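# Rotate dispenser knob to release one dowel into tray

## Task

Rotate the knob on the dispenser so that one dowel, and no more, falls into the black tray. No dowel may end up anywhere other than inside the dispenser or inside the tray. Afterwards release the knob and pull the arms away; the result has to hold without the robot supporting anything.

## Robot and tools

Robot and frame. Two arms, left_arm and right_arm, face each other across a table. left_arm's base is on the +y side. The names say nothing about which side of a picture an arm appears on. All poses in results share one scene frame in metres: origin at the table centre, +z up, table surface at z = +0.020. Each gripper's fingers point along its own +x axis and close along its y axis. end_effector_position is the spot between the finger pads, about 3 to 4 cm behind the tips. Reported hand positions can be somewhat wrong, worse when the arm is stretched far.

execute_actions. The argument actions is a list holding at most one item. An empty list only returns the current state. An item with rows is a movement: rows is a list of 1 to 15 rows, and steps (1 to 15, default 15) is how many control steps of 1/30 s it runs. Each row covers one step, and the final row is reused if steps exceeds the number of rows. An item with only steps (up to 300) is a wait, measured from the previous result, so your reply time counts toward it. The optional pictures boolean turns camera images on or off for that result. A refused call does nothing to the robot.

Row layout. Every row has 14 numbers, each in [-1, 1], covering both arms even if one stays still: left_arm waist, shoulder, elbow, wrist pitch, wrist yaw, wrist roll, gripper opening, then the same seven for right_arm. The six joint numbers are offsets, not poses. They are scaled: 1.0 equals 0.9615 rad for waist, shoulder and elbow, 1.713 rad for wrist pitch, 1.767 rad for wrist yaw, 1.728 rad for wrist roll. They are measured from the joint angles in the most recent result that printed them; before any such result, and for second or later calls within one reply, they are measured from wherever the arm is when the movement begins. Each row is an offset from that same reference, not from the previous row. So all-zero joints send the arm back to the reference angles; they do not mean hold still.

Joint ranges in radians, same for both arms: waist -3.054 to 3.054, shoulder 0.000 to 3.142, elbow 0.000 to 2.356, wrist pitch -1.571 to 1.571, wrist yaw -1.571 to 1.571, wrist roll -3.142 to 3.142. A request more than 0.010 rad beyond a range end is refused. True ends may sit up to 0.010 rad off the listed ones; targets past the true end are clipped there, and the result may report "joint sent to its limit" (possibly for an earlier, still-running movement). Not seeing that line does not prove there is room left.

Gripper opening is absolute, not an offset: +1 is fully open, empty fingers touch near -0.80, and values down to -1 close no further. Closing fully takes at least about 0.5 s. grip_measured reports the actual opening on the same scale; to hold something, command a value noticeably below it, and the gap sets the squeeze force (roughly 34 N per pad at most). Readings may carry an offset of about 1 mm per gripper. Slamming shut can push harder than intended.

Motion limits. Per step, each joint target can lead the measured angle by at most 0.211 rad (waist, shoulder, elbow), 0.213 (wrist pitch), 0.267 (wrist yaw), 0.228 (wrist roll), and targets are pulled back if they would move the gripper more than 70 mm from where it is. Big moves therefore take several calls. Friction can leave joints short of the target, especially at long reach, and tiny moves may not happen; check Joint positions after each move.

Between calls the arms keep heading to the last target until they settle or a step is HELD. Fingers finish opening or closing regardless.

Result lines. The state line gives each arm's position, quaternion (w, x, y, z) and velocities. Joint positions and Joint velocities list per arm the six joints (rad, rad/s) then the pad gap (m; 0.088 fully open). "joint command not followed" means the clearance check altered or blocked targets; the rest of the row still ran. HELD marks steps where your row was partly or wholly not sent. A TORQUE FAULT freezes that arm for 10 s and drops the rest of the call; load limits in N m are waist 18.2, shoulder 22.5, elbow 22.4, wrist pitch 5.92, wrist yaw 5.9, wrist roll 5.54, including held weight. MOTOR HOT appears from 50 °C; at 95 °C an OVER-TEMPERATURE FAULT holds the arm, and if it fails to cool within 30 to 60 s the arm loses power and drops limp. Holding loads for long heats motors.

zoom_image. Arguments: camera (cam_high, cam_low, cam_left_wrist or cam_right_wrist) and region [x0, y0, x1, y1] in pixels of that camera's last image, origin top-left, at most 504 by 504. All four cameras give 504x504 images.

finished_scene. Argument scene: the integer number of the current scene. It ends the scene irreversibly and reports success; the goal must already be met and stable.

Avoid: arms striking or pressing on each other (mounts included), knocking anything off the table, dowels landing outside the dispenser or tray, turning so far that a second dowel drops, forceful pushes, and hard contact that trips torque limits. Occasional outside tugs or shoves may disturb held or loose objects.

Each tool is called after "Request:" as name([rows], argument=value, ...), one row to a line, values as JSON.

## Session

Request:
execute_actions(actions=[])

Scene clock: 0.00 s of 5400.00 s.
left_arm: end_effector_position=(-0.3403, -0.1593, +0.3099) grip_measured=+0.854 end_effector_quat_wxyz=(+0.458, -0.018, +0.003, -0.889) end_effector_velocity=(+0.003, -0.002, -0.002) end_effector_angular_velocity=(+0.020, +0.025, +0.027) | right_arm: end_effector_position=(-0.0029, -0.2108, +0.4478) grip_measured=+0.829 end_effector_quat_wxyz=(+0.816, -0.126, -0.118, +0.552) end_effector_velocity=(+0.003, -0.001, -0.003) end_effector_angular_velocity=(-0.015, -0.017, -0.015)
Joint positions: left_arm=[ 0.081  2.37   1.798  0.871  0.401 -0.739  0.081] | right_arm=[ 0.001  0.842  0.652  0.247 -0.001  0.006  0.08 ]
Joint velocities: left_arm=[-0.002 -0.002 -0.002 -0.022 -0.022 -0.022 -0.   ] | right_arm=[-0.002 -0.002 -0.007 -0.007  0.007 -0.022 -0.   ]
Heat: left arm: hottest wrist pitch 34 °C (+0.0 °C/min); right arm: hottest shoulder 33 °C (+0.0 °C/min).

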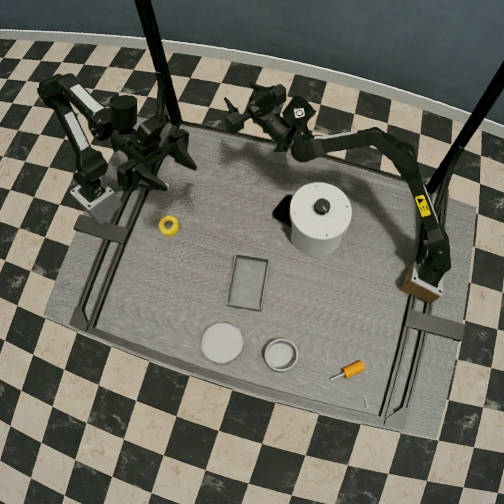

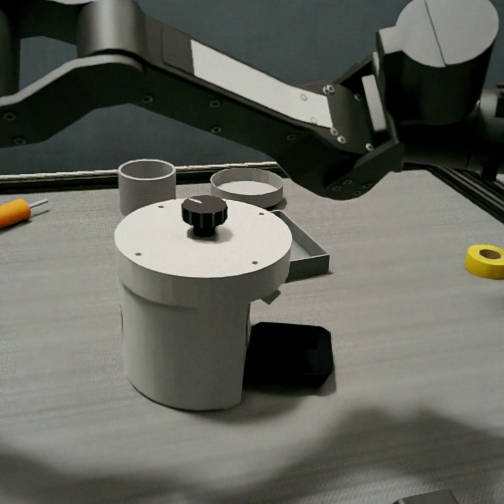

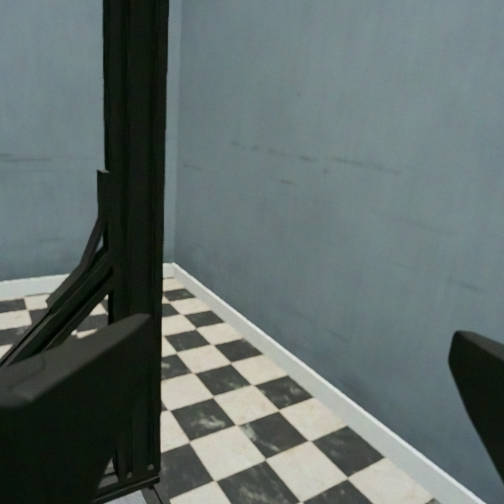

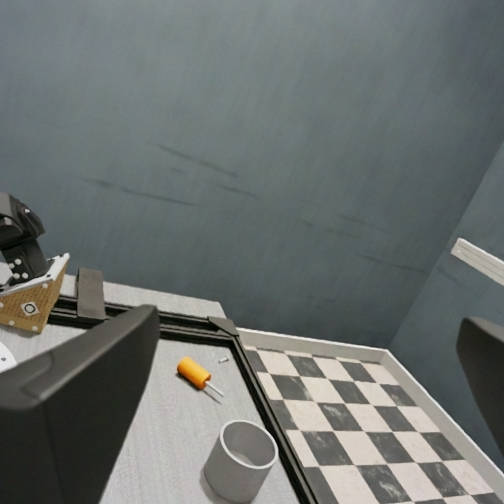

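Request:
execute_actions([
  {"rows":[[0.1,-0.49,0.1,-1,0.085,1,1,0,0,0,0,0,0,1]]},
], pictures=false)

Request:
execute_actions([
  {"steps":25},
], pictures=false)

Scene clock: 17.60 s of 5400.00 s.
left_arm: end_effector_position=(-0.3970, -0.0734, +0.4584) grip_measured=+1.000 end_effector_quat_wxyz=(+0.438, +0.117, -0.211, -0.866) end_effector_velocity=(-0.171, +0.280, +0.219) end_effector_angular_velocity=(-0.601, -1.339, +0.094) | right_arm: end_effector_position=(-0.0029, -0.2108, +0.4478) grip_measured=+0.989 end_effector_quat_wxyz=(+0.816, -0.126, -0.118, +0.552) end_effector_velocity=(-0.002, +0.000, -0.003) end_effector_angular_velocity=(-0.016, -0.003, +0.015)
Joint positions: left_arm=[ 0.176  1.996  1.873  0.405  0.531 -0.246  0.088] | right_arm=[ 0.001  0.842  0.652  0.247 -0.001  0.006  0.087]
Joint velocities: left_arm=[ 0.027 -0.94   0.154 -1.443  0.139  1.604  0.   ] | right_arm=[-0.002 -0.002 -0.002 -0.007 -0.022 -0.007  0.001]
Heat: left arm: hottest waist 36 °C (+6.8 °C/min); right arm: hottest shoulder 32 °C (-3.4 °C/min).
Steps of this call (steps 1 to 90: nothing new was sent; then 14.10 s passed at rest; steps 91 to 105: all 15 steps of this action). Readings (joint positions):
91: left_arm=[0.084 2.358 1.801 0.846 0.416 -0.715] | right_arm=[0.001 0.842 0.652 0.247 -0.001 0.006]
92: left_arm=[0.090 2.345 1.802 0.813 0.434 -0.689] | right_arm=[0.001 0.842 0.652 0.247 -0.001 0.006]
94: left_arm=[0.107 2.313 1.809 0.761 0.459 -0.634] | right_arm=[0.001 0.842 0.652 0.247 -0.001 0.006]
98: left_arm=[0.147 2.213 1.837 0.653 0.494 -0.516] | right_arm=[0.001 0.842 0.652 0.247 -0.001 0.006]
105: the state above

Scene clock: 18.43 s of 5400.00 s.
left_arm: end_effector_position=(-0.3064, -0.0130, +0.3295) grip_measured=+1.000 end_effector_quat_wxyz=(+0.299, +0.599, -0.225, -0.708) end_effector_velocity=(+0.058, +0.076, -0.084) end_effector_angular_velocity=(+0.478, -0.256, +0.102) | right_arm: end_effector_position=(-0.0029, -0.2108, +0.4478) grip_measured=+0.992 end_effector_quat_wxyz=(+0.816, -0.126, -0.118, +0.552) end_effector_velocity=(-0.003, +0.001, -0.003) end_effector_angular_velocity=(-0.017, -0.002, +0.020)
Joint positions: left_arm=[ 0.179  1.898  1.9   -0.767  0.548  0.942  0.088] | right_arm=[ 0.001  0.842  0.652  0.247 -0.001  0.006  0.088]
Joint velocities: left_arm=[-0.002 -0.002 -0.007 -0.637 -0.007  0.388  0.   ] | right_arm=[ 0.002 -0.002 -0.002 -0.007 -0.022 -0.007 -0.   ]
Heat: left arm: hottest waist 36 °C (+6.5 °C/min); right arm: hottest wrist pitch 33 °C (+0.0 °C/min).
Steps of this call (steps 1 to 25: the robot went on to your last target). Readings (joint positions):
1: left_arm=[0.176 1.968 1.878 0.358 0.535 -0.193] | right_arm=[0.001 0.842 0.652 0.247 -0.001 0.006]
2: left_arm=[0.177 1.945 1.885 0.312 0.538 -0.140] | right_arm=[0.001 0.842 0.652 0.247 -0.001 0.006]
4: left_arm=[0.177 1.910 1.895 0.219 0.543 -0.033] | right_arm=[0.001 0.842 0.652 0.247 -0.001 0.006]
8: left_arm=[0.177 1.889 1.900 0.024 0.546 0.179] | right_arm=[0.001 0.842 0.652 0.247 -0.001 0.006]
25: the state above

Request:
execute_actions([
  {"rows":[[0.31,0,0,-0.455,0,1,1,0,0,0,0,0,0,1],[0.31,0,0,-0.455,0,1,1,0,0,0,0,0,0,1],[0.31,0,0,-0.455,0,1,1,0,0,0,0,0,0,1],[0.31,0,0,-0.455,0,1,1,0,0,0,0,0,0,1],[0.31,0,0,-0.455,0,1,1,0,0,0,0,0,0,1],[0.31,0,0,-0.455,0,1,1,0,0,0,0,0,0,1],[0.31,0,0,-0.455,0,1,1,0,0,0,0,0,0,1],[0.31,0,0,-0.455,0,1,1,0,0,0,0,0,0,1],[0.31,0.05,0,-0.455,0,1,1,0,0,0,0,0,0,1],[0.31,0.1,0,-0.455,0,1,1,0,0,0,0,0,0,1],[0.31,0.17,0,-0.455,0,1,1,0,0,0,0,0,0,1]]},
], pictures=false)

Request:
execute_actions([
  {"steps":30},
])

Scene clock: 25.37 s of 5400.00 s.
left_arm: end_effector_position=(-0.1478, +0.0792, +0.3043) grip_measured=+1.000 end_effector_quat_wxyz=(+0.120, +0.728, -0.063, -0.672) end_effector_velocity=(+0.129, +0.053, -0.223) end_effector_angular_velocity=(+1.189, +0.008, -0.829) | right_arm: end_effector_position=(-0.0029, -0.2108, +0.4478) grip_measured=+0.992 end_effector_quat_wxyz=(+0.816, -0.126, -0.118, +0.552) end_effector_velocity=(+0.000, -0.001, -0.002) end_effector_angular_velocity=(-0.011, -0.004, +0.002)
Joint positions: left_arm=[ 0.476  2.021  1.904 -1.46   0.547  1.702  0.088] | right_arm=[ 0.001  0.842  0.652  0.247 -0.001  0.006  0.088]
Joint velocities: left_arm=[-0.002  0.642 -0.061 -0.623 -0.007  1.59   0.   ] | right_arm=[-0.002 -0.002 -0.002 -0.007 -0.007 -0.007 -0.   ]
Heat: left arm: hottest waist 37 °C (+7.1 °C/min); right arm: hottest wrist pitch 33 °C (+0.0 °C/min).
Steps of this call (steps 1 to 30: the robot went on to your last target; steps 31 to 90: nothing new was sent; then 3.43 s passed at rest; steps 91 to 105: all 15 steps of this action). Readings (joint positions):
91: left_arm=[0.187 1.898 1.900 -0.862 0.554 1.021] | right_arm=[0.001 0.842 0.652 0.247 -0.001 0.006]
92: left_arm=[0.208 1.897 1.900 -0.905 0.555 1.060] | right_arm=[0.001 0.842 0.652 0.247 -0.001 0.006]
94: left_arm=[0.273 1.896 1.900 -0.974 0.555 1.136] | right_arm=[0.001 0.842 0.652 0.247 -0.001 0.006]
98: left_arm=[0.423 1.897 1.900 -1.156 0.547 1.331] | right_arm=[0.001 0.842 0.652 0.247 -0.001 0.006]
105: the state above

Scene clock: 26.37 s of 5400.00 s.
left_arm: end_effector_position=(-0.1435, +0.0913, +0.2908) grip_measured=+1.000 end_effector_quat_wxyz=(-0.237, +0.690, -0.322, -0.603) end_effector_velocity=(+0.001, +0.002, -0.002) end_effector_angular_velocity=(+0.015, -0.009, -0.030) | right_arm: end_effector_position=(-0.0029, -0.2108, +0.4478) grip_measured=+0.992 end_effector_quat_wxyz=(+0.816, -0.126, -0.118, +0.552) end_effector_velocity=(+0.001, +0.000, -0.003) end_effector_angular_velocity=(-0.015, -0.002, +0.000)
Joint positions: left_arm=[ 0.477  2.056  1.901 -1.543  0.547  2.664  0.088] | right_arm=[ 0.001  0.842  0.652  0.247 -0.001  0.006  0.088]
Joint velocities: left_arm=[-0.002  0.002 -0.002 -0.007 -0.007  0.037  0.   ] | right_arm=[-0.002  0.002 -0.002 -0.007 -0.007 -0.007  0.   ]
Heat: left arm: hottest waist 37 °C (+6.8 °C/min); right arm: hottest wrist pitch 33 °C (+0.0 °C/min).
Steps of this call (steps 1 to 30: the robot went on to your last target). Readings (joint positions):
1: left_arm=[0.476 2.039 1.903 -1.478 0.547 1.755] | right_arm=[0.001 0.842 0.652 0.247 -0.001 0.006]
2: left_arm=[0.476 2.051 1.901 -1.494 0.547 1.809] | right_arm=[0.001 0.842 0.652 0.247 -0.001 0.006]
4: left_arm=[0.476 2.059 1.901 -1.514 0.547 1.915] | right_arm=[0.001 0.842 0.652 0.247 -0.001 0.006]
8: left_arm=[0.476 2.056 1.901 -1.534 0.547 2.127] | right_arm=[0.001 0.842 0.652 0.247 -0.001 0.006]
30: the state above

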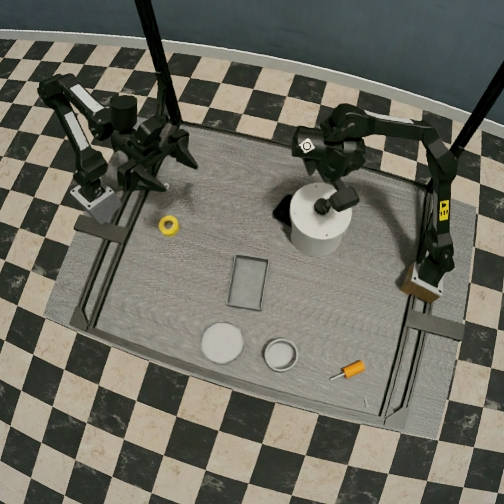

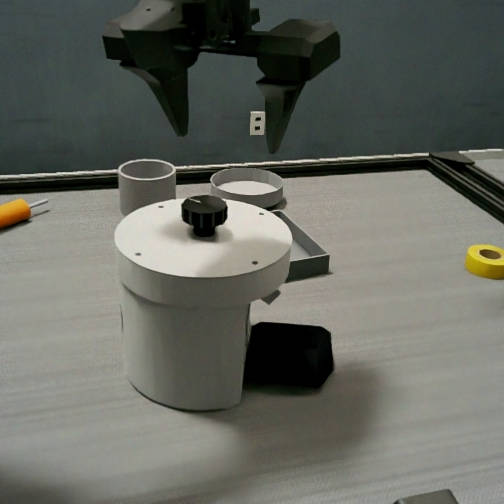

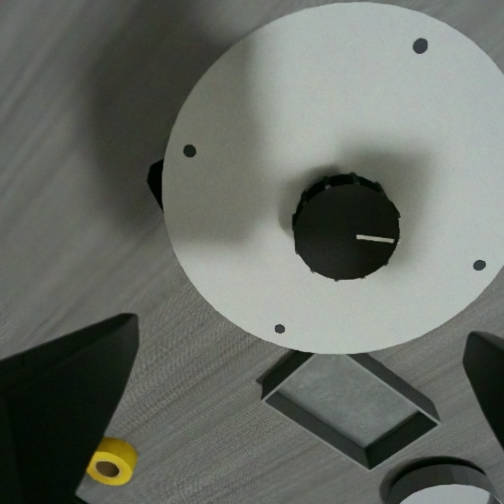

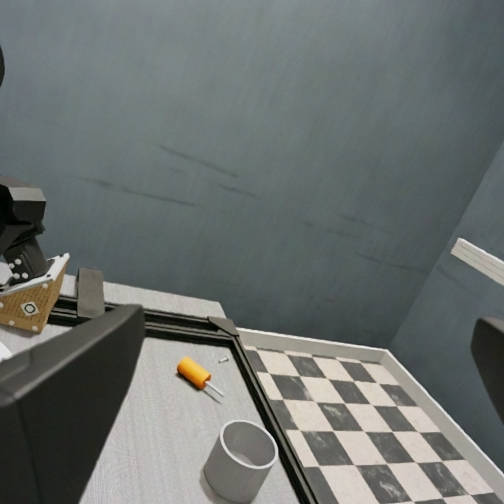

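Request:
execute_actions([
  {"rows":[[-0.023,0.089,-0.092,-0.012,0.011,0,1,0,0,0,0,0,0,1]]},
], pictures=false)

Request:
execute_actions([
  {"steps":8},
])

Scene clock: 33.27 s of 5400.00 s.
left_arm: end_effector_position=(-0.1278, +0.0990, +0.2486) grip_measured=+1.000 end_effector_quat_wxyz=(+0.252, -0.662, +0.259, +0.656) end_effector_velocity=(-0.002, +0.003, -0.002) end_effector_angular_velocity=(+0.017, -0.004, -0.007) | right_arm: end_effector_position=(-0.0029, -0.2108, +0.4478) grip_measured=+0.992 end_effector_quat_wxyz=(+0.816, -0.126, -0.118, +0.552) end_effector_velocity=(+0.000, -0.001, -0.002) end_effector_angular_velocity=(-0.011, -0.004, +0.002)
Joint positions: left_arm=[ 0.461  2.138  1.824 -1.56   0.563  2.667  0.088] | right_arm=[ 0.001  0.842  0.652  0.247 -0.001  0.006  0.088]
Joint velocities: left_arm=[-0.007 -0.002 -0.007 -0.007 -0.007  0.007  0.   ] | right_arm=[-0.002 -0.002 -0.002 -0.007 -0.007 -0.007  0.   ]
Heat: left arm: hottest waist 37 °C (+5.4 °C/min); right arm: hottest wrist pitch 34 °C (+1.8 °C/min).
Steps of this call (steps 1 to 15: the robot went on to your last target; steps 16 to 90: nothing new was sent; then 3.40 s passed at rest; steps 91 to 105: all 15 steps of this action). Readings (joint positions):
91: left_arm=[0.477 2.064 1.894 -1.544 0.550 2.667] | right_arm=[0.001 0.842 0.652 0.247 -0.001 0.006]
92: left_arm=[0.475 2.069 1.885 -1.550 0.555 2.667] | right_arm=[0.001 0.842 0.652 0.247 -0.001 0.006]
94: left_arm=[0.469 2.091 1.862 -1.555 0.557 2.667] | right_arm=[0.001 0.842 0.652 0.247 -0.001 0.006]
98: left_arm=[0.462 2.134 1.829 -1.558 0.559 2.667] | right_arm=[0.001 0.842 0.652 0.247 -0.001 0.006]
105: the state above

Scene clock: 33.53 s of 5400.00 s.
left_arm: end_effector_position=(-0.1278, +0.0991, +0.2485) grip_measured=+1.000 end_effector_quat_wxyz=(+0.252, -0.662, +0.259, +0.657) end_effector_velocity=(+0.002, +0.003, -0.000) end_effector_angular_velocity=(+0.015, -0.019, +0.010) | right_arm: end_effector_position=(-0.0029, -0.2108, +0.4478) grip_measured=+0.992 end_effector_quat_wxyz=(+0.816, -0.126, -0.118, +0.552) end_effector_velocity=(-0.001, -0.000, +0.000) end_effector_angular_velocity=(-0.006, -0.006, +0.003)
Joint positions: left_arm=[ 0.461  2.138  1.824 -1.56   0.563  2.667  0.088] | right_arm=[ 0.001  0.842  0.652  0.247 -0.001  0.006  0.088]
Joint velocities: left_arm=[-0.002 -0.002 -0.002 -0.007 -0.022 -0.007  0.   ] | right_arm=[-0.002 -0.002  0.002 -0.007 -0.007 -0.007 -0.   ]
Heat: left arm: hottest waist 37 °C (+5.4 °C/min); right arm: hottest wrist pitch 34 °C (+1.8 °C/min).
Steps of this call (steps 1 to 8: the robot went on to your last target). Readings (joint positions):
1: left_arm=[0.461 2.138 1.824 -1.560 0.563 2.667] | right_arm=[0.001 0.842 0.652 0.247 -0.001 0.006]
2: left_arm=[0.461 2.138 1.824 -1.560 0.563 2.667] | right_arm=[0.001 0.842 0.652 0.247 -0.001 0.006]
4: left_arm=[0.461 2.138 1.824 -1.560 0.563 2.667] | right_arm=[0.001 0.842 0.652 0.247 -0.001 0.006]
8: the state above

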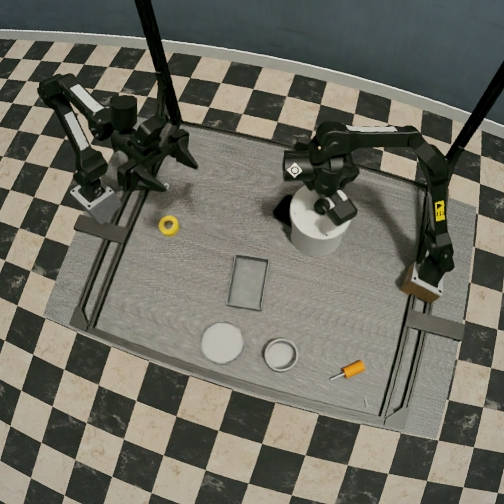

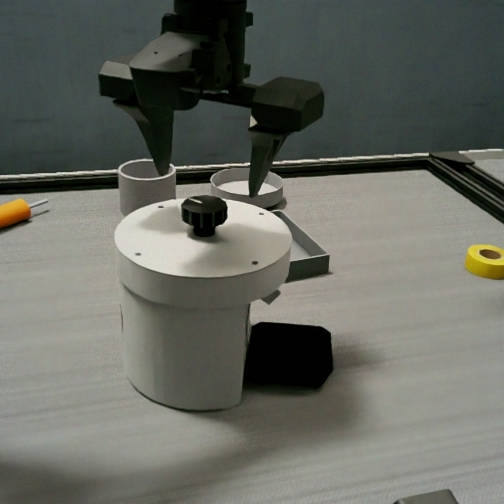

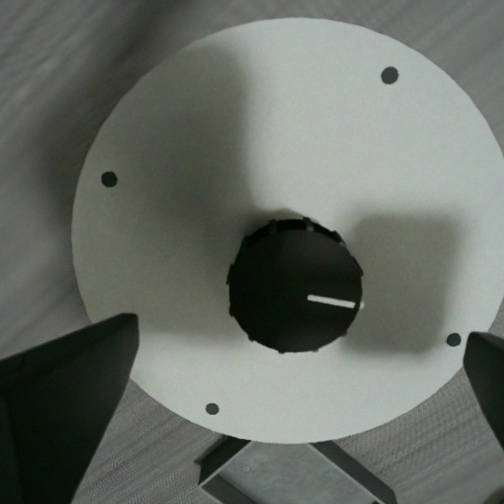

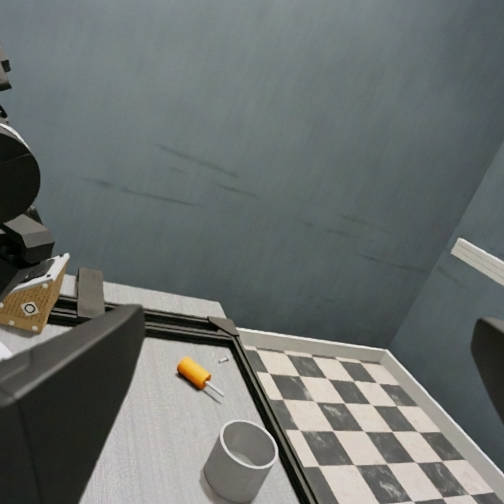

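Request:
execute_actions([
  {"rows":[[-0.011,-0.005,-0.03,0.02,0.002,0,1,0,0,0,0,0,0,1],[-0.011,-0.005,-0.03,0.02,0.002,0,1,0,0,0,0,0,0,1],[-0.022,-0.011,-0.06,0.035,0.004,0,1,0,0,0,0,0,0,1],[-0.022,-0.011,-0.06,0.035,0.004,0,1,0,0,0,0,0,0,1],[-0.033,-0.016,-0.09,0.05,0.006,0,1,0,0,0,0,0,0,1],[-0.033,-0.016,-0.09,0.05,0.006,0,1,0,0,0,0,0,0,1],[-0.044,-0.022,-0.12,0.065,0.008,0,1,0,0,0,0,0,0,1],[-0.044,-0.022,-0.12,0.065,0.008,0,1,0,0,0,0,0,0,1],[-0.055,-0.027,-0.152,0.076,0.009,0,1,0,0,0,0,0,0,1]]},
], pictures=false)

Request:
execute_actions([
  {"steps":12},
])

Scene clock: 43.17 s of 5400.00 s.
left_arm: end_effector_position=(-0.1290, +0.0995, +0.2167) grip_measured=+1.000 end_effector_quat_wxyz=(+0.271, -0.654, +0.268, +0.654) end_effector_velocity=(+0.003, +0.008, -0.014) end_effector_angular_velocity=(+0.015, -0.007, +0.016) | right_arm: end_effector_position=(-0.0029, -0.2108, +0.4478) grip_measured=+0.992 end_effector_quat_wxyz=(+0.816, -0.126, -0.118, +0.552) end_effector_velocity=(+0.000, -0.001, -0.002) end_effector_angular_velocity=(-0.011, -0.004, +0.002)
Joint positions: left_arm=[ 0.414  2.123  1.699 -1.441  0.575  2.667  0.088] | right_arm=[ 0.001  0.842  0.652  0.247 -0.001  0.006  0.088]
Joint velocities: left_arm=[-0.012 -0.022 -0.081  0.051 -0.007 -0.022  0.   ] | right_arm=[-0.002 -0.002 -0.002 -0.007 -0.007 -0.007  0.   ]
Heat: left arm: hottest waist 37 °C (+4.2 °C/min); right arm: hottest wrist pitch 34 °C (+1.4 °C/min).
Steps of this call (steps 1 to 15: the robot went on to your last target; steps 16 to 90: nothing new was sent; then 6.13 s passed at rest; steps 91 to 105: all 15 steps of this action). Readings (joint positions):
91: left_arm=[0.461 2.138 1.822 -1.558 0.563 2.667] | right_arm=[0.001 0.842 0.652 0.247 -0.001 0.006]
92: left_arm=[0.460 2.138 1.819 -1.552 0.563 2.667] | right_arm=[0.001 0.842 0.652 0.247 -0.001 0.006]
94: left_arm=[0.457 2.136 1.805 -1.530 0.564 2.667] | right_arm=[0.001 0.842 0.652 0.247 -0.001 0.006]
98: left_arm=[0.440 2.129 1.758 -1.484 0.569 2.667] | right_arm=[0.001 0.842 0.652 0.247 -0.001 0.006]
105: the state above

Scene clock: 43.57 s of 5400.00 s.
left_arm: end_effector_position=(-0.1290, +0.0997, +0.2165) grip_measured=+1.000 end_effector_quat_wxyz=(+0.270, -0.654, +0.270, +0.653) end_effector_velocity=(-0.000, +0.002, -0.000) end_effector_angular_velocity=(+0.009, -0.005, +0.039) | right_arm: end_effector_position=(-0.0029, -0.2108, +0.4478) grip_measured=+0.992 end_effector_quat_wxyz=(+0.816, -0.126, -0.118, +0.552) end_effector_velocity=(-0.001, -0.000, +0.001) end_effector_angular_velocity=(-0.003, -0.023, +0.006)
Joint positions: left_arm=[ 0.414  2.118  1.692 -1.433  0.575  2.667  0.088] | right_arm=[ 0.001  0.842  0.652  0.247 -0.001  0.006  0.088]
Joint velocities: left_arm=[-0.002 -0.002 -0.002 -0.007 -0.007 -0.037  0.   ] | right_arm=[-0.002 -0.002 -0.002  0.007 -0.007 -0.022 -0.   ]
Heat: left arm: hottest waist 37 °C (+4.1 °C/min); right arm: hottest wrist pitch 34 °C (+1.4 °C/min).
Steps of this call (steps 1 to 12: the robot went on to your last target). Readings (joint positions):
1: left_arm=[0.414 2.122 1.697 -1.439 0.575 2.667] | right_arm=[0.001 0.842 0.652 0.247 -0.001 0.006]
2: left_arm=[0.414 2.121 1.696 -1.438 0.575 2.667] | right_arm=[0.001 0.842 0.652 0.247 -0.001 0.006]
4: left_arm=[0.414 2.119 1.695 -1.436 0.575 2.667] | right_arm=[0.001 0.842 0.652 0.247 -0.001 0.006]
8: left_arm=[0.414 2.118 1.693 -1.434 0.575 2.667] | right_arm=[0.001 0.842 0.652 0.247 -0.001 0.006]
12: the state above

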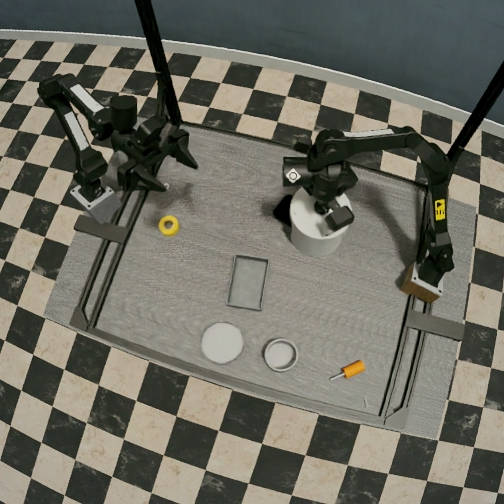

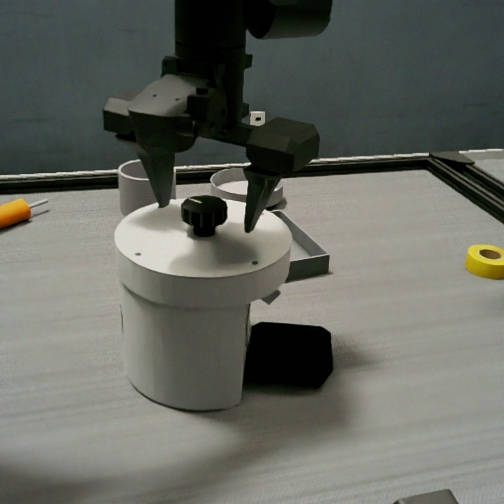

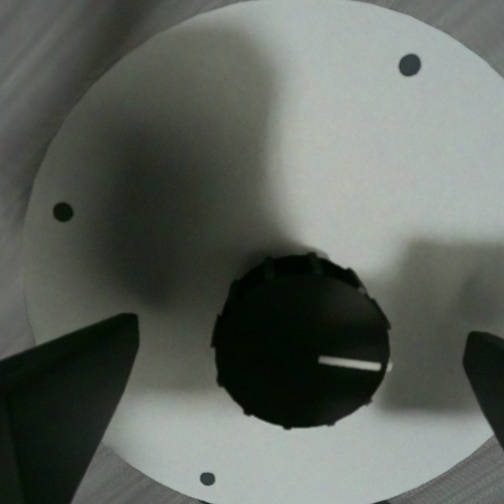

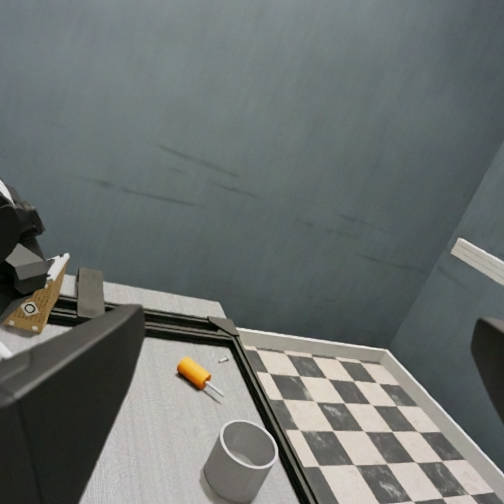

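Request:
execute_actions([
  {"rows":[[0,0,0,-0.01,0,0,0.8,0.68,0,0,-0.25,0,0,1],[0,0,0,-0.01,0,0,0.6,0.68,0,0,-0.25,0,0,1],[0,0,0,-0.01,0,0,0.45,0.68,0,0,-0.25,0,0,1],[0,0,0,-0.01,0,0,0.35,0.68,0,0,-0.25,0,0,1],[0,0,0,-0.01,0,0,0.25,0.68,0,0,-0.25,0,0,1],[0,0,0,-0.01,0,0,0.2,0.68,0,0,-0.25,0,0,1],[0,0,0,-0.01,0,0,0.15,0.68,0,0,-0.25,0,0,1],[0,0,0,-0.01,0,0,0.1,0.68,0,0,-0.25,0,0,1],[0,0,0,-0.01,0,0,0.05,0.68,0,0,-0.25,0,0,1],[0,0,0,-0.01,0,0,0,0.68,0,0,-0.25,0,0,1],[0,0,0,-0.01,0,0,-0.05,0.68,0,0,-0.25,0,0,1],[0,0,0,-0.01,0,0,-0.1,0.68,0,0,-0.25,0,0,1],[0,0,0,-0.01,0,0,-0.2,0.68,0,0,-0.25,0,0,1],[0,0,0,-0.01,0,0,-0.3,0.68,0,0,-0.25,0,0,1],[0,0,0,-0.01,0,0,-0.4,0.68,0,0,-0.25,0,0,1]]},
], pictures=false)

Request:
execute_actions([
  {"steps":8},
], pictures=false)

Request:
execute_actions([
  {"rows":[[0,0,0,0,0,-0.04,-0.4,0,0,0,0,0,0,1],[0,0,0,0,0,-0.08,-0.4,0,0,0,0,0,0,1],[0,0,0,0,0,-0.12,-0.4,0,0,0,0,0,0,1]]},
])

Scene clock: 55.00 s of 5400.00 s.
left_arm: end_effector_position=(-0.1315, +0.1004, +0.2161) grip_measured=+0.081 end_effector_quat_wxyz=(+0.269, -0.650, +0.270, +0.657) end_effector_velocity=(+0.003, -0.001, -0.001) end_effector_angular_velocity=(-0.001, -0.007, +0.023) | right_arm: end_effector_position=(-0.1516, -0.2230, +0.3068) grip_measured=+0.992 end_effector_quat_wxyz=(+0.615, -0.297, +0.064, +0.728) end_effector_velocity=(-0.086, -0.038, -0.051) end_effector_angular_velocity=(-0.223, -0.013, +0.309)
Joint positions: left_arm=[ 0.412  2.118  1.692 -1.44   0.587  2.667  0.043] | right_arm=[ 0.613  0.841  0.655 -0.168 -0.003  0.006  0.088]
Joint velocities: left_arm=[ 0.002  0.002 -0.002  0.007 -0.007 -0.022 -0.   ] | right_arm=[ 0.339 -0.002 -0.002 -0.125 -0.007 -0.037  0.   ]
Heat: left arm: hottest waist 37 °C (+3.3 °C/min); right arm: hottest wrist pitch 35 °C (+2.2 °C/min).
Steps of this call (steps 1 to 15: the robot went on to your last target; steps 16 to 90: nothing new was sent; then 7.93 s passed at rest; steps 91 to 105: all 15 steps of this action). Readings (joint positions):
91: left_arm=[0.414 2.118 1.692 -1.433 0.575 2.667] | right_arm=[0.025 0.841 0.653 0.210 0.011 0.006]
92: left_arm=[0.414 2.118 1.692 -1.435 0.575 2.667] | right_arm=[0.072 0.839 0.655 0.162 0.008 0.006]
94: left_arm=[0.414 2.118 1.692 -1.441 0.575 2.667] | right_arm=[0.173 0.839 0.655 0.057 0.002 0.006]
98: left_arm=[0.414 2.118 1.692 -1.445 0.575 2.667] | right_arm=[0.371 0.841 0.655 -0.098 0.002 0.006]
105: the state above

Scene clock: 55.27 s of 5400.00 s.
left_arm: end_effector_position=(-0.1315, +0.1004, +0.2161) grip_measured=+0.081 end_effector_quat_wxyz=(+0.269, -0.650, +0.270, +0.657) end_effector_velocity=(-0.000, +0.002, -0.000) end_effector_angular_velocity=(+0.010, -0.005, +0.024) | right_arm: end_effector_position=(-0.1602, -0.2267, +0.3021) grip_measured=+0.992 end_effector_quat_wxyz=(+0.601, -0.304, +0.067, +0.736) end_effector_velocity=(-0.011, -0.006, -0.009) end_effector_angular_velocity=(-0.044, +0.002, +0.049)
Joint positions: left_arm=[ 0.412  2.118  1.692 -1.44   0.587  2.667  0.043] | right_arm=[ 0.647  0.841  0.655 -0.178 -0.002  0.007  0.088]
Joint velocities: left_arm=[-0.002 -0.002 -0.002 -0.007 -0.007 -0.022 -0.   ] | right_arm=[ 0.037  0.002 -0.002 -0.022 -0.022 -0.007 -0.   ]
Heat: left arm: hottest waist 37 °C (+3.3 °C/min); right arm: hottest wrist pitch 35 °C (+2.2 °C/min).
Steps of this call (steps 1 to 8: the robot went on to your last target). Readings (joint positions):
1: left_arm=[0.412 2.118 1.692 -1.440 0.587 2.667] | right_arm=[0.622 0.841 0.655 -0.170 -0.002 0.006]
2: left_arm=[0.412 2.118 1.692 -1.440 0.587 2.667] | right_arm=[0.629 0.841 0.655 -0.173 -0.002 0.006]
4: left_arm=[0.412 2.118 1.692 -1.440 0.587 2.667] | right_arm=[0.638 0.841 0.655 -0.176 -0.002 0.006]
8: the state above

Scene clock: 55.77 s of 5400.00 s.
left_arm: end_effector_position=(-0.1314, +0.1003, +0.2168) grip_measured=+0.081 end_effector_quat_wxyz=(-0.201, +0.672, -0.205, -0.682) end_effector_velocity=(-0.001, +0.001, +0.001) end_effector_angular_velocity=(+0.007, -0.007, +0.065) | right_arm: end_effector_position=(-0.1602, -0.2267, +0.3021) grip_measured=+0.992 end_effector_quat_wxyz=(+0.601, -0.304, +0.067, +0.736) end_effector_velocity=(-0.004, -0.003, -0.003) end_effector_angular_velocity=(-0.019, +0.008, +0.029)
Joint positions: left_arm=[ 0.415  2.117  1.692 -1.44   0.591  2.47   0.043] | right_arm=[ 0.648  0.841  0.655 -0.179 -0.002  0.007  0.088]
Joint velocities: left_arm=[-0.002 -0.002  0.002 -0.007 -0.007 -0.066 -0.   ] | right_arm=[-0.002 -0.002 -0.002 -0.007 -0.037 -0.007 -0.   ]
Heat: left arm: hottest waist 37 °C (+3.2 °C/min); right arm: hottest wrist pitch 35 °C (+2.2 °C/min).
Steps of this call (steps 1 to 15: all 15 steps of this action). Readings (joint positions):
1: left_arm=[0.413 2.117 1.692 -1.440 0.587 2.657] | right_arm=[0.648 0.841 0.655 -0.179 -0.002 0.007]
2: left_arm=[0.413 2.117 1.692 -1.440 0.588 2.631] | right_arm=[0.648 0.841 0.655 -0.179 -0.002 0.007]
4: left_arm=[0.414 2.117 1.692 -1.440 0.589 2.563] | right_arm=[0.648 0.841 0.655 -0.179 -0.002 0.007]
8: left_arm=[0.415 2.117 1.692 -1.440 0.591 2.498] | right_arm=[0.648 0.841 0.655 -0.179 -0.002 0.007]
15: the state above

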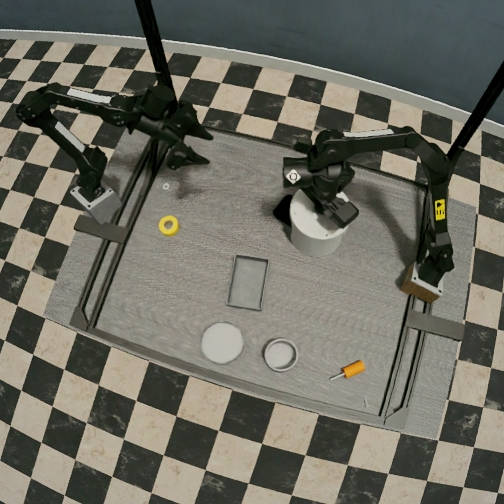

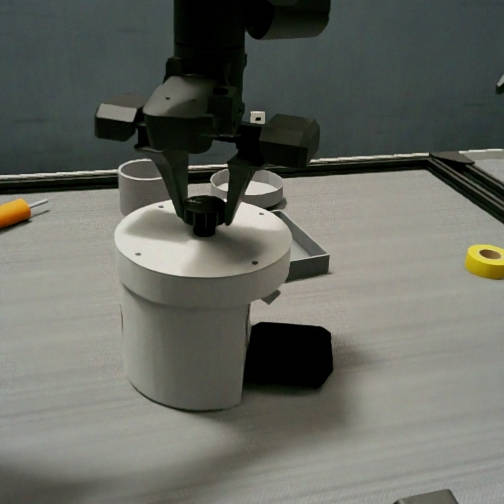

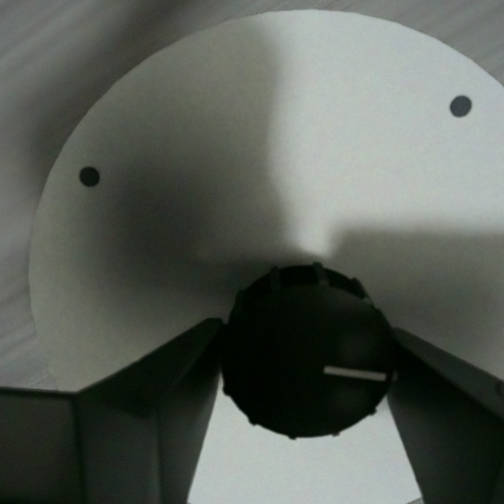

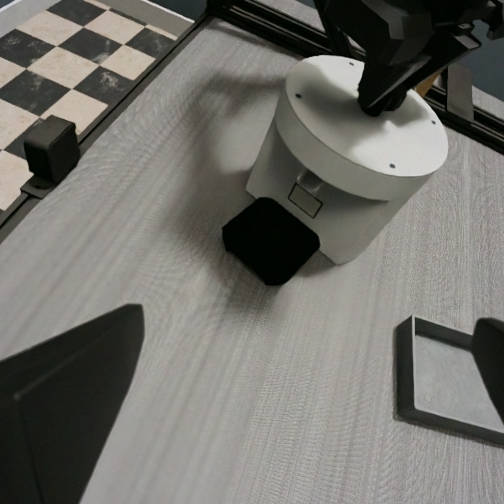

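Turns freely CCW; good tray view. Continue in ~25° steps.

Request:
execute_actions([
  {"rows":[[0,0,0,0,0,-0.05,-0.4,0,0,0,0,0,0,1],[0,0,0,0,0,-0.25,-0.4,0,0,0,0,0,0,1]]},
], pictures=false)

Request:
execute_actions([
  {"steps":25},
])

Scene clock: 59.27 s of 5400.00 s.
left_arm: end_effector_position=(-0.1310, +0.1007, +0.2168) grip_measured=+0.082 end_effector_quat_wxyz=(-0.057, +0.697, -0.060, -0.712) end_effector_velocity=(+0.001, -0.000, -0.000) end_effector_angular_velocity=(+0.001, -0.009, +0.119) | right_arm: end_effector_position=(-0.1602, -0.2267, +0.3021) grip_measured=+0.992 end_effector_quat_wxyz=(+0.601, -0.304, +0.067, +0.736) end_effector_velocity=(+0.003, -0.000, -0.003) end_effector_angular_velocity=(-0.006, -0.026, +0.000)
Joint positions: left_arm=[ 0.419  2.118  1.689 -1.441  0.597  2.058  0.043] | right_arm=[ 0.648  0.841  0.655 -0.179 -0.002  0.007  0.088]
Joint velocities: left_arm=[-0.002 -0.002 -0.002  0.007 -0.007 -0.125 -0.   ] | right_arm=[-0.002  0.002 -0.002 -0.007  0.007 -0.022 -0.   ]
Heat: left arm: hottest waist 37 °C (+3.0 °C/min); right arm: hottest wrist pitch 35 °C (+2.0 °C/min).
Steps of this call (steps 1 to 15: the robot went on to your last target; steps 16 to 90: nothing new was sent; steps 91 to 105: all 15 steps of this action). Readings (joint positions):
91: left_arm=[0.416 2.118 1.691 -1.440 0.592 2.449] | right_arm=[0.648 0.841 0.655 -0.179 -0.002 0.007]
92: left_arm=[0.416 2.118 1.691 -1.440 0.593 2.402] | right_arm=[0.648 0.841 0.655 -0.179 -0.002 0.007]
94: left_arm=[0.418 2.118 1.691 -1.441 0.596 2.297] | right_arm=[0.648 0.841 0.655 -0.179 -0.002 0.007]
98: left_arm=[0.419 2.118 1.689 -1.441 0.597 2.134] | right_arm=[0.648 0.841 0.655 -0.179 -0.002 0.007]
105: the state above

Scene clock: 60.10 s of 5400.00 s.
left_arm: end_effector_position=(-0.1310, +0.1009, +0.2168) grip_measured=+0.082 end_effector_quat_wxyz=(-0.053, +0.697, -0.055, -0.713) end_effector_velocity=(+0.001, +0.001, -0.001) end_effector_angular_velocity=(+0.002, -0.008, +0.004) | right_arm: end_effector_position=(-0.1602, -0.2267, +0.3021) grip_measured=+0.992 end_effector_quat_wxyz=(+0.601, -0.304, +0.067, +0.736) end_effector_velocity=(-0.003, -0.002, -0.004) end_effector_angular_velocity=(-0.018, -0.011, +0.028)
Joint positions: left_arm=[ 0.419  2.118  1.689 -1.441  0.597  2.044  0.043] | right_arm=[ 0.648  0.841  0.655 -0.179 -0.002  0.007  0.088]
Joint velocities: left_arm=[-0.002 -0.002 -0.007  0.007 -0.007 -0.007 -0.   ] | right_arm=[ 0.002  0.002 -0.002 -0.007 -0.022 -0.022 -0.   ]
Heat: left arm: hottest waist 37 °C (+3.0 °C/min); right arm: hottest wrist pitch 35 °C (+3.0 °C/min).
Steps of this call (steps 1 to 25: the robot went on to your last target). Readings (joint positions):
1: left_arm=[0.419 2.118 1.689 -1.441 0.597 2.055] | right_arm=[0.648 0.841 0.655 -0.179 -0.002 0.007]
2: left_arm=[0.419 2.118 1.689 -1.441 0.597 2.052] | right_arm=[0.648 0.841 0.655 -0.179 -0.002 0.007]
4: left_arm=[0.419 2.118 1.689 -1.441 0.597 2.049] | right_arm=[0.648 0.841 0.655 -0.179 -0.002 0.007]
8: left_arm=[0.419 2.118 1.689 -1.441 0.597 2.046] | right_arm=[0.648 0.841 0.655 -0.179 -0.002 0.007]
25: the state above

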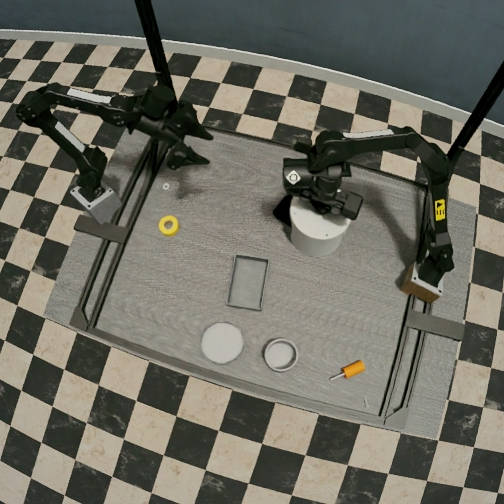

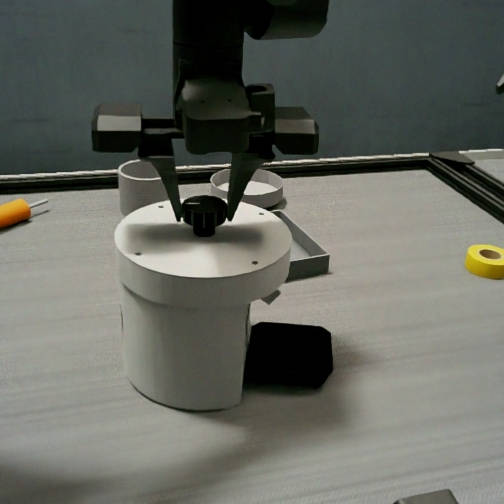

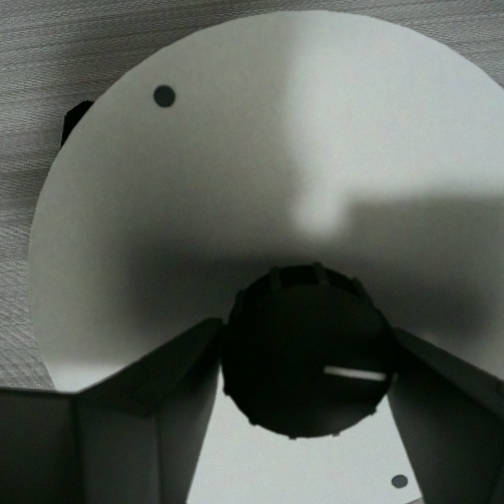

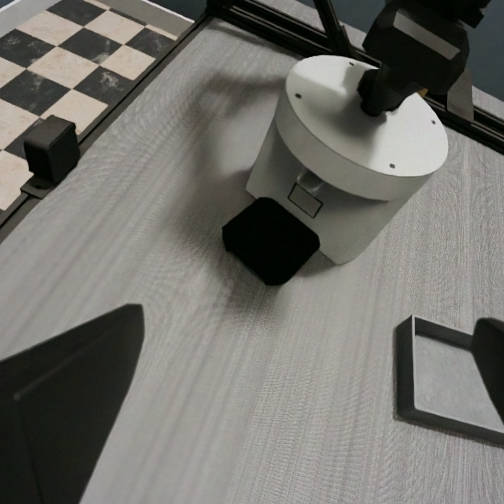

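Request:
execute_actions([
  {"rows":[[0,0,0,0,0,-0.05,-0.4,0,0,0,0,0,0,1],[0,0,0,0,0,-0.25,-0.4,0,0,0,0,0,0,1]]},
], pictures=false)

Request:
execute_actions([
  {"steps":25},
])

Scene clock: 68.30 s of 5400.00 s.
left_arm: end_effector_position=(-0.1308, +0.1015, +0.2165) grip_measured=+0.085 end_effector_quat_wxyz=(+0.092, +0.693, +0.095, -0.708) end_effector_velocity=(-0.001, +0.005, -0.000) end_effector_angular_velocity=(+0.024, -0.002, +0.149) | right_arm: end_effector_position=(-0.1602, -0.2267, +0.3021) grip_measured=+0.992 end_effector_quat_wxyz=(+0.601, -0.304, +0.067, +0.736) end_effector_velocity=(+0.001, +0.000, -0.001) end_effector_angular_velocity=(-0.007, -0.006, +0.001)
Joint positions: left_arm=[ 0.419  2.118  1.687 -1.443  0.596  1.628  0.043] | right_arm=[ 0.648  0.841  0.655 -0.179 -0.002  0.007  0.088]
Joint velocities: left_arm=[-0.002 -0.002 -0.002 -0.022 -0.007 -0.139 -0.   ] | right_arm=[-0.007  0.002  0.002 -0.007 -0.007 -0.007 -0.   ]
Heat: left arm: hottest waist 37 °C (+2.0 °C/min); right arm: hottest wrist pitch 35 °C (+3.0 °C/min).
Steps of this call (steps 1 to 15: the robot went on to your last target; steps 16 to 90: nothing new was sent; then 4.70 s passed at rest; steps 91 to 105: all 15 steps of this action). Readings (joint positions):
91: left_arm=[0.418 2.118 1.689 -1.441 0.596 2.027] | right_arm=[0.648 0.841 0.655 -0.179 -0.002 0.007]
92: left_arm=[0.418 2.118 1.689 -1.441 0.596 1.980] | right_arm=[0.648 0.841 0.655 -0.179 -0.002 0.007]
94: left_arm=[0.419 2.118 1.688 -1.441 0.596 1.877] | right_arm=[0.648 0.841 0.655 -0.179 -0.002 0.007]
98: left_arm=[0.419 2.118 1.687 -1.442 0.596 1.707] | right_arm=[0.648 0.841 0.655 -0.179 -0.002 0.007]
105: the state above

Scene clock: 69.13 s of 5400.00 s.
left_arm: end_effector_position=(-0.1309, +0.1016, +0.2164) grip_measured=+0.085 end_effector_quat_wxyz=(+0.095, +0.693, +0.099, -0.708) end_effector_velocity=(+0.000, +0.002, +0.002) end_effector_angular_velocity=(+0.003, -0.006, +0.011) | right_arm: end_effector_position=(-0.1602, -0.2267, +0.3021) grip_measured=+0.992 end_effector_quat_wxyz=(+0.601, -0.304, +0.067, +0.736) end_effector_velocity=(-0.002, +0.000, -0.001) end_effector_angular_velocity=(-0.001, -0.002, +0.013)
Joint positions: left_arm=[ 0.418  2.118  1.687 -1.443  0.596  1.619  0.043] | right_arm=[ 0.648  0.841  0.655 -0.179 -0.002  0.007  0.088]
Joint velocities: left_arm=[ 0.002 -0.007 -0.002 -0.007 -0.007 -0.007 -0.   ] | right_arm=[ 0.002  0.002 -0.002  0.007 -0.007 -0.007 -0.   ]
Heat: left arm: hottest waist 37 °C (+2.0 °C/min); right arm: hottest wrist pitch 35 °C (+3.0 °C/min).
Steps of this call (steps 1 to 15: the robot went on to your last target; steps 16 to 25: nothing new was sent). Readings (joint positions):
1: left_arm=[0.419 2.118 1.687 -1.443 0.596 1.626] | right_arm=[0.648 0.841 0.655 -0.179 -0.002 0.007]
2: left_arm=[0.418 2.118 1.687 -1.443 0.596 1.625] | right_arm=[0.648 0.841 0.655 -0.179 -0.002 0.007]
4: left_arm=[0.418 2.118 1.687 -1.443 0.596 1.624] | right_arm=[0.648 0.841 0.655 -0.179 -0.002 0.007]
8: left_arm=[0.418 2.118 1.687 -1.443 0.596 1.620] | right_arm=[0.648 0.841 0.655 -0.179 -0.002 0.007]
25: the state above
All arms were judged still, so your last target was given up. Only a new action makes them travel on or press farther. Fingers that are still opening or closing keep moving.

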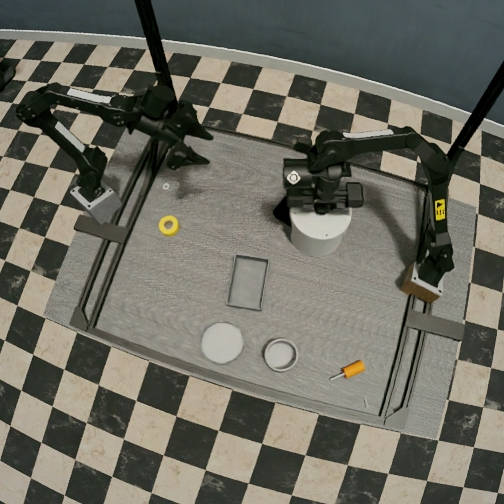

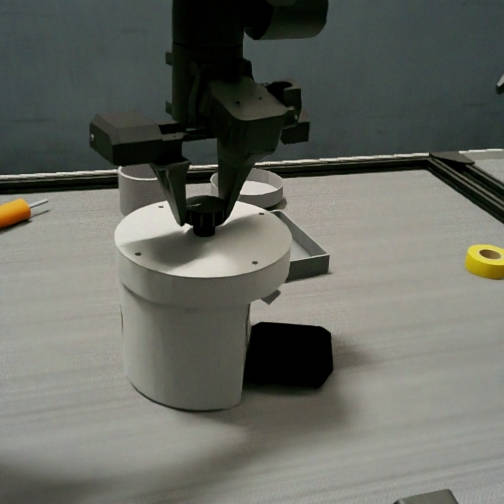

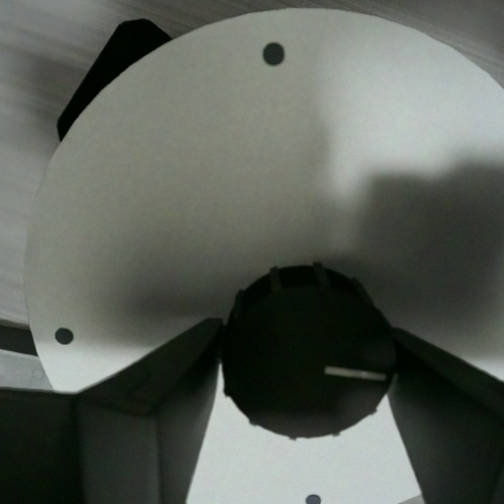

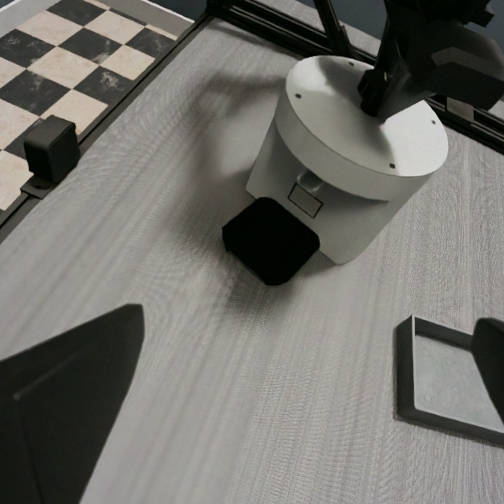

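Request:
execute_actions([
  {"rows":[[0,0,0,0,0,-0.05,-0.4,0,0,0,0,0,0,1],[0,0,0,0,0,-0.25,-0.4,0,0,0,0,0,0,1]]},
], pictures=false)

Request:
execute_actions([
  {"steps":25},
])

Scene clock: 72.40 s of 5400.00 s.
left_arm: end_effector_position=(-0.1310, +0.1023, +0.2158) grip_measured=+0.086 end_effector_quat_wxyz=(+0.235, +0.661, +0.243, -0.670) end_effector_velocity=(-0.002, +0.002, -0.000) end_effector_angular_velocity=(+0.007, +0.008, +0.141) | right_arm: end_effector_position=(-0.1602, -0.2267, +0.3021) grip_measured=+0.992 end_effector_quat_wxyz=(+0.601, -0.304, +0.067, +0.736) end_effector_velocity=(-0.001, -0.002, -0.002) end_effector_angular_velocity=(-0.011, +0.008, +0.002)
Joint positions: left_arm=[ 0.415  2.117  1.687 -1.445  0.589  1.203  0.043] | right_arm=[ 0.648  0.841  0.655 -0.179 -0.002  0.007  0.088]
Joint velocities: left_arm=[-0.002 -0.002 -0.002 -0.007  0.007 -0.139 -0.   ] | right_arm=[ 0.002 -0.002 -0.002 -0.007 -0.007  0.007 -0.   ]
Heat: left arm: hottest waist 38 °C (+3.0 °C/min); right arm: hottest wrist pitch 35 °C (+3.0 °C/min).
Steps of this call (steps 1 to 83: nothing new was sent; steps 84 to 98: all 15 steps of this action). Readings (joint positions):
84: left_arm=[0.418 2.118 1.687 -1.443 0.595 1.603] | right_arm=[0.648 0.841 0.655 -0.179 -0.002 0.007]
85: left_arm=[0.418 2.118 1.687 -1.443 0.595 1.555] | right_arm=[0.648 0.841 0.655 -0.179 -0.002 0.007]
87: left_arm=[0.417 2.118 1.687 -1.443 0.592 1.452] | right_arm=[0.648 0.841 0.655 -0.179 -0.002 0.007]
91: left_arm=[0.416 2.117 1.687 -1.444 0.589 1.283] | right_arm=[0.648 0.841 0.655 -0.179 -0.002 0.007]
98: the state above

Scene clock: 73.23 s of 5400.00 s.
left_arm: end_effector_position=(-0.1311, +0.1024, +0.2158) grip_measured=+0.086 end_effector_quat_wxyz=(+0.239, +0.659, +0.248, -0.668) end_effector_velocity=(+0.001, -0.000, -0.000) end_effector_angular_velocity=(-0.002, -0.009, -0.013) | right_arm: end_effector_position=(-0.1602, -0.2267, +0.3021) grip_measured=+0.992 end_effector_quat_wxyz=(+0.601, -0.304, +0.067, +0.736) end_effector_velocity=(+0.000, -0.001, -0.002) end_effector_angular_velocity=(-0.009, +0.007, -0.002)
Joint positions: left_arm=[ 0.415  2.117  1.687 -1.446  0.589  1.188  0.043] | right_arm=[ 0.648  0.841  0.655 -0.179 -0.002  0.007  0.088]
Joint velocities: left_arm=[-0.002 -0.002 -0.002  0.007 -0.007  0.007 -0.   ] | right_arm=[-0.002 -0.002 -0.002 -0.007 -0.007  0.007 -0.   ]
Heat: left arm: hottest waist 38 °C (+3.0 °C/min); right arm: hottest wrist pitch 36 °C (+4.1 °C/min).
Steps of this call (steps 1 to 25: the robot went on to your last target). Readings (joint positions):
1: left_arm=[0.415 2.117 1.687 -1.445 0.589 1.199] | right_arm=[0.648 0.841 0.655 -0.179 -0.002 0.007]
2: left_arm=[0.415 2.117 1.687 -1.445 0.589 1.197] | right_arm=[0.648 0.841 0.655 -0.179 -0.002 0.007]
4: left_arm=[0.415 2.117 1.687 -1.446 0.589 1.193] | right_arm=[0.648 0.841 0.655 -0.179 -0.002 0.007]
8: left_arm=[0.415 2.117 1.687 -1.446 0.589 1.190] | right_arm=[0.648 0.841 0.655 -0.179 -0.002 0.007]
25: the state above

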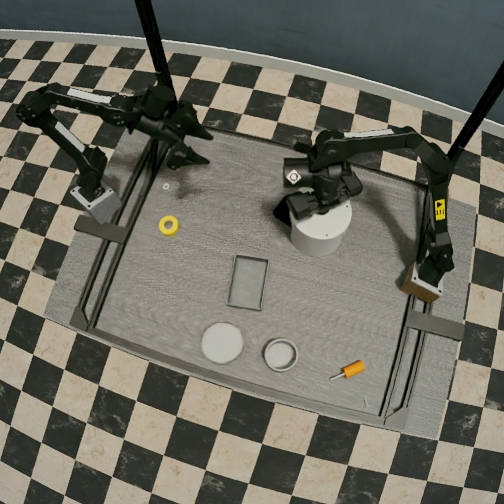

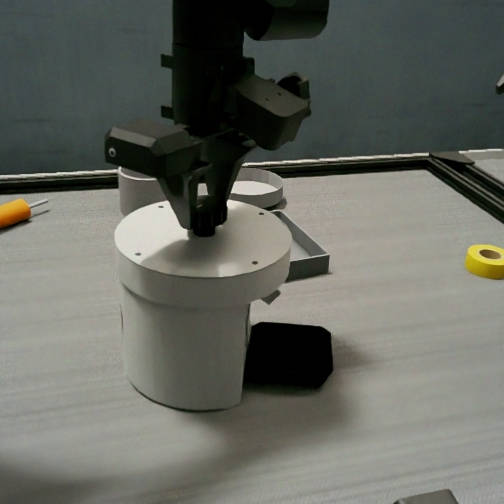

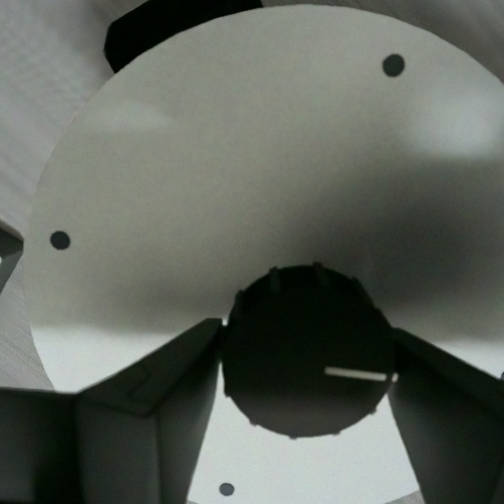

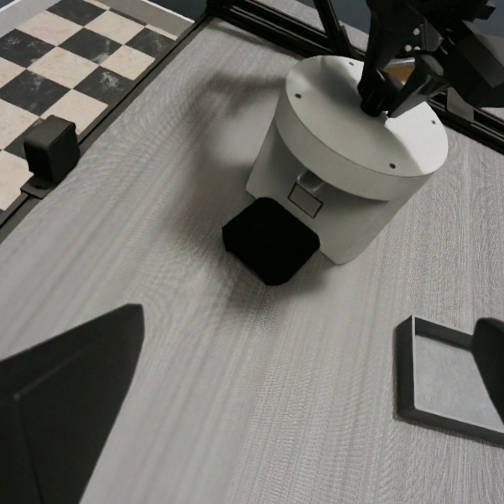

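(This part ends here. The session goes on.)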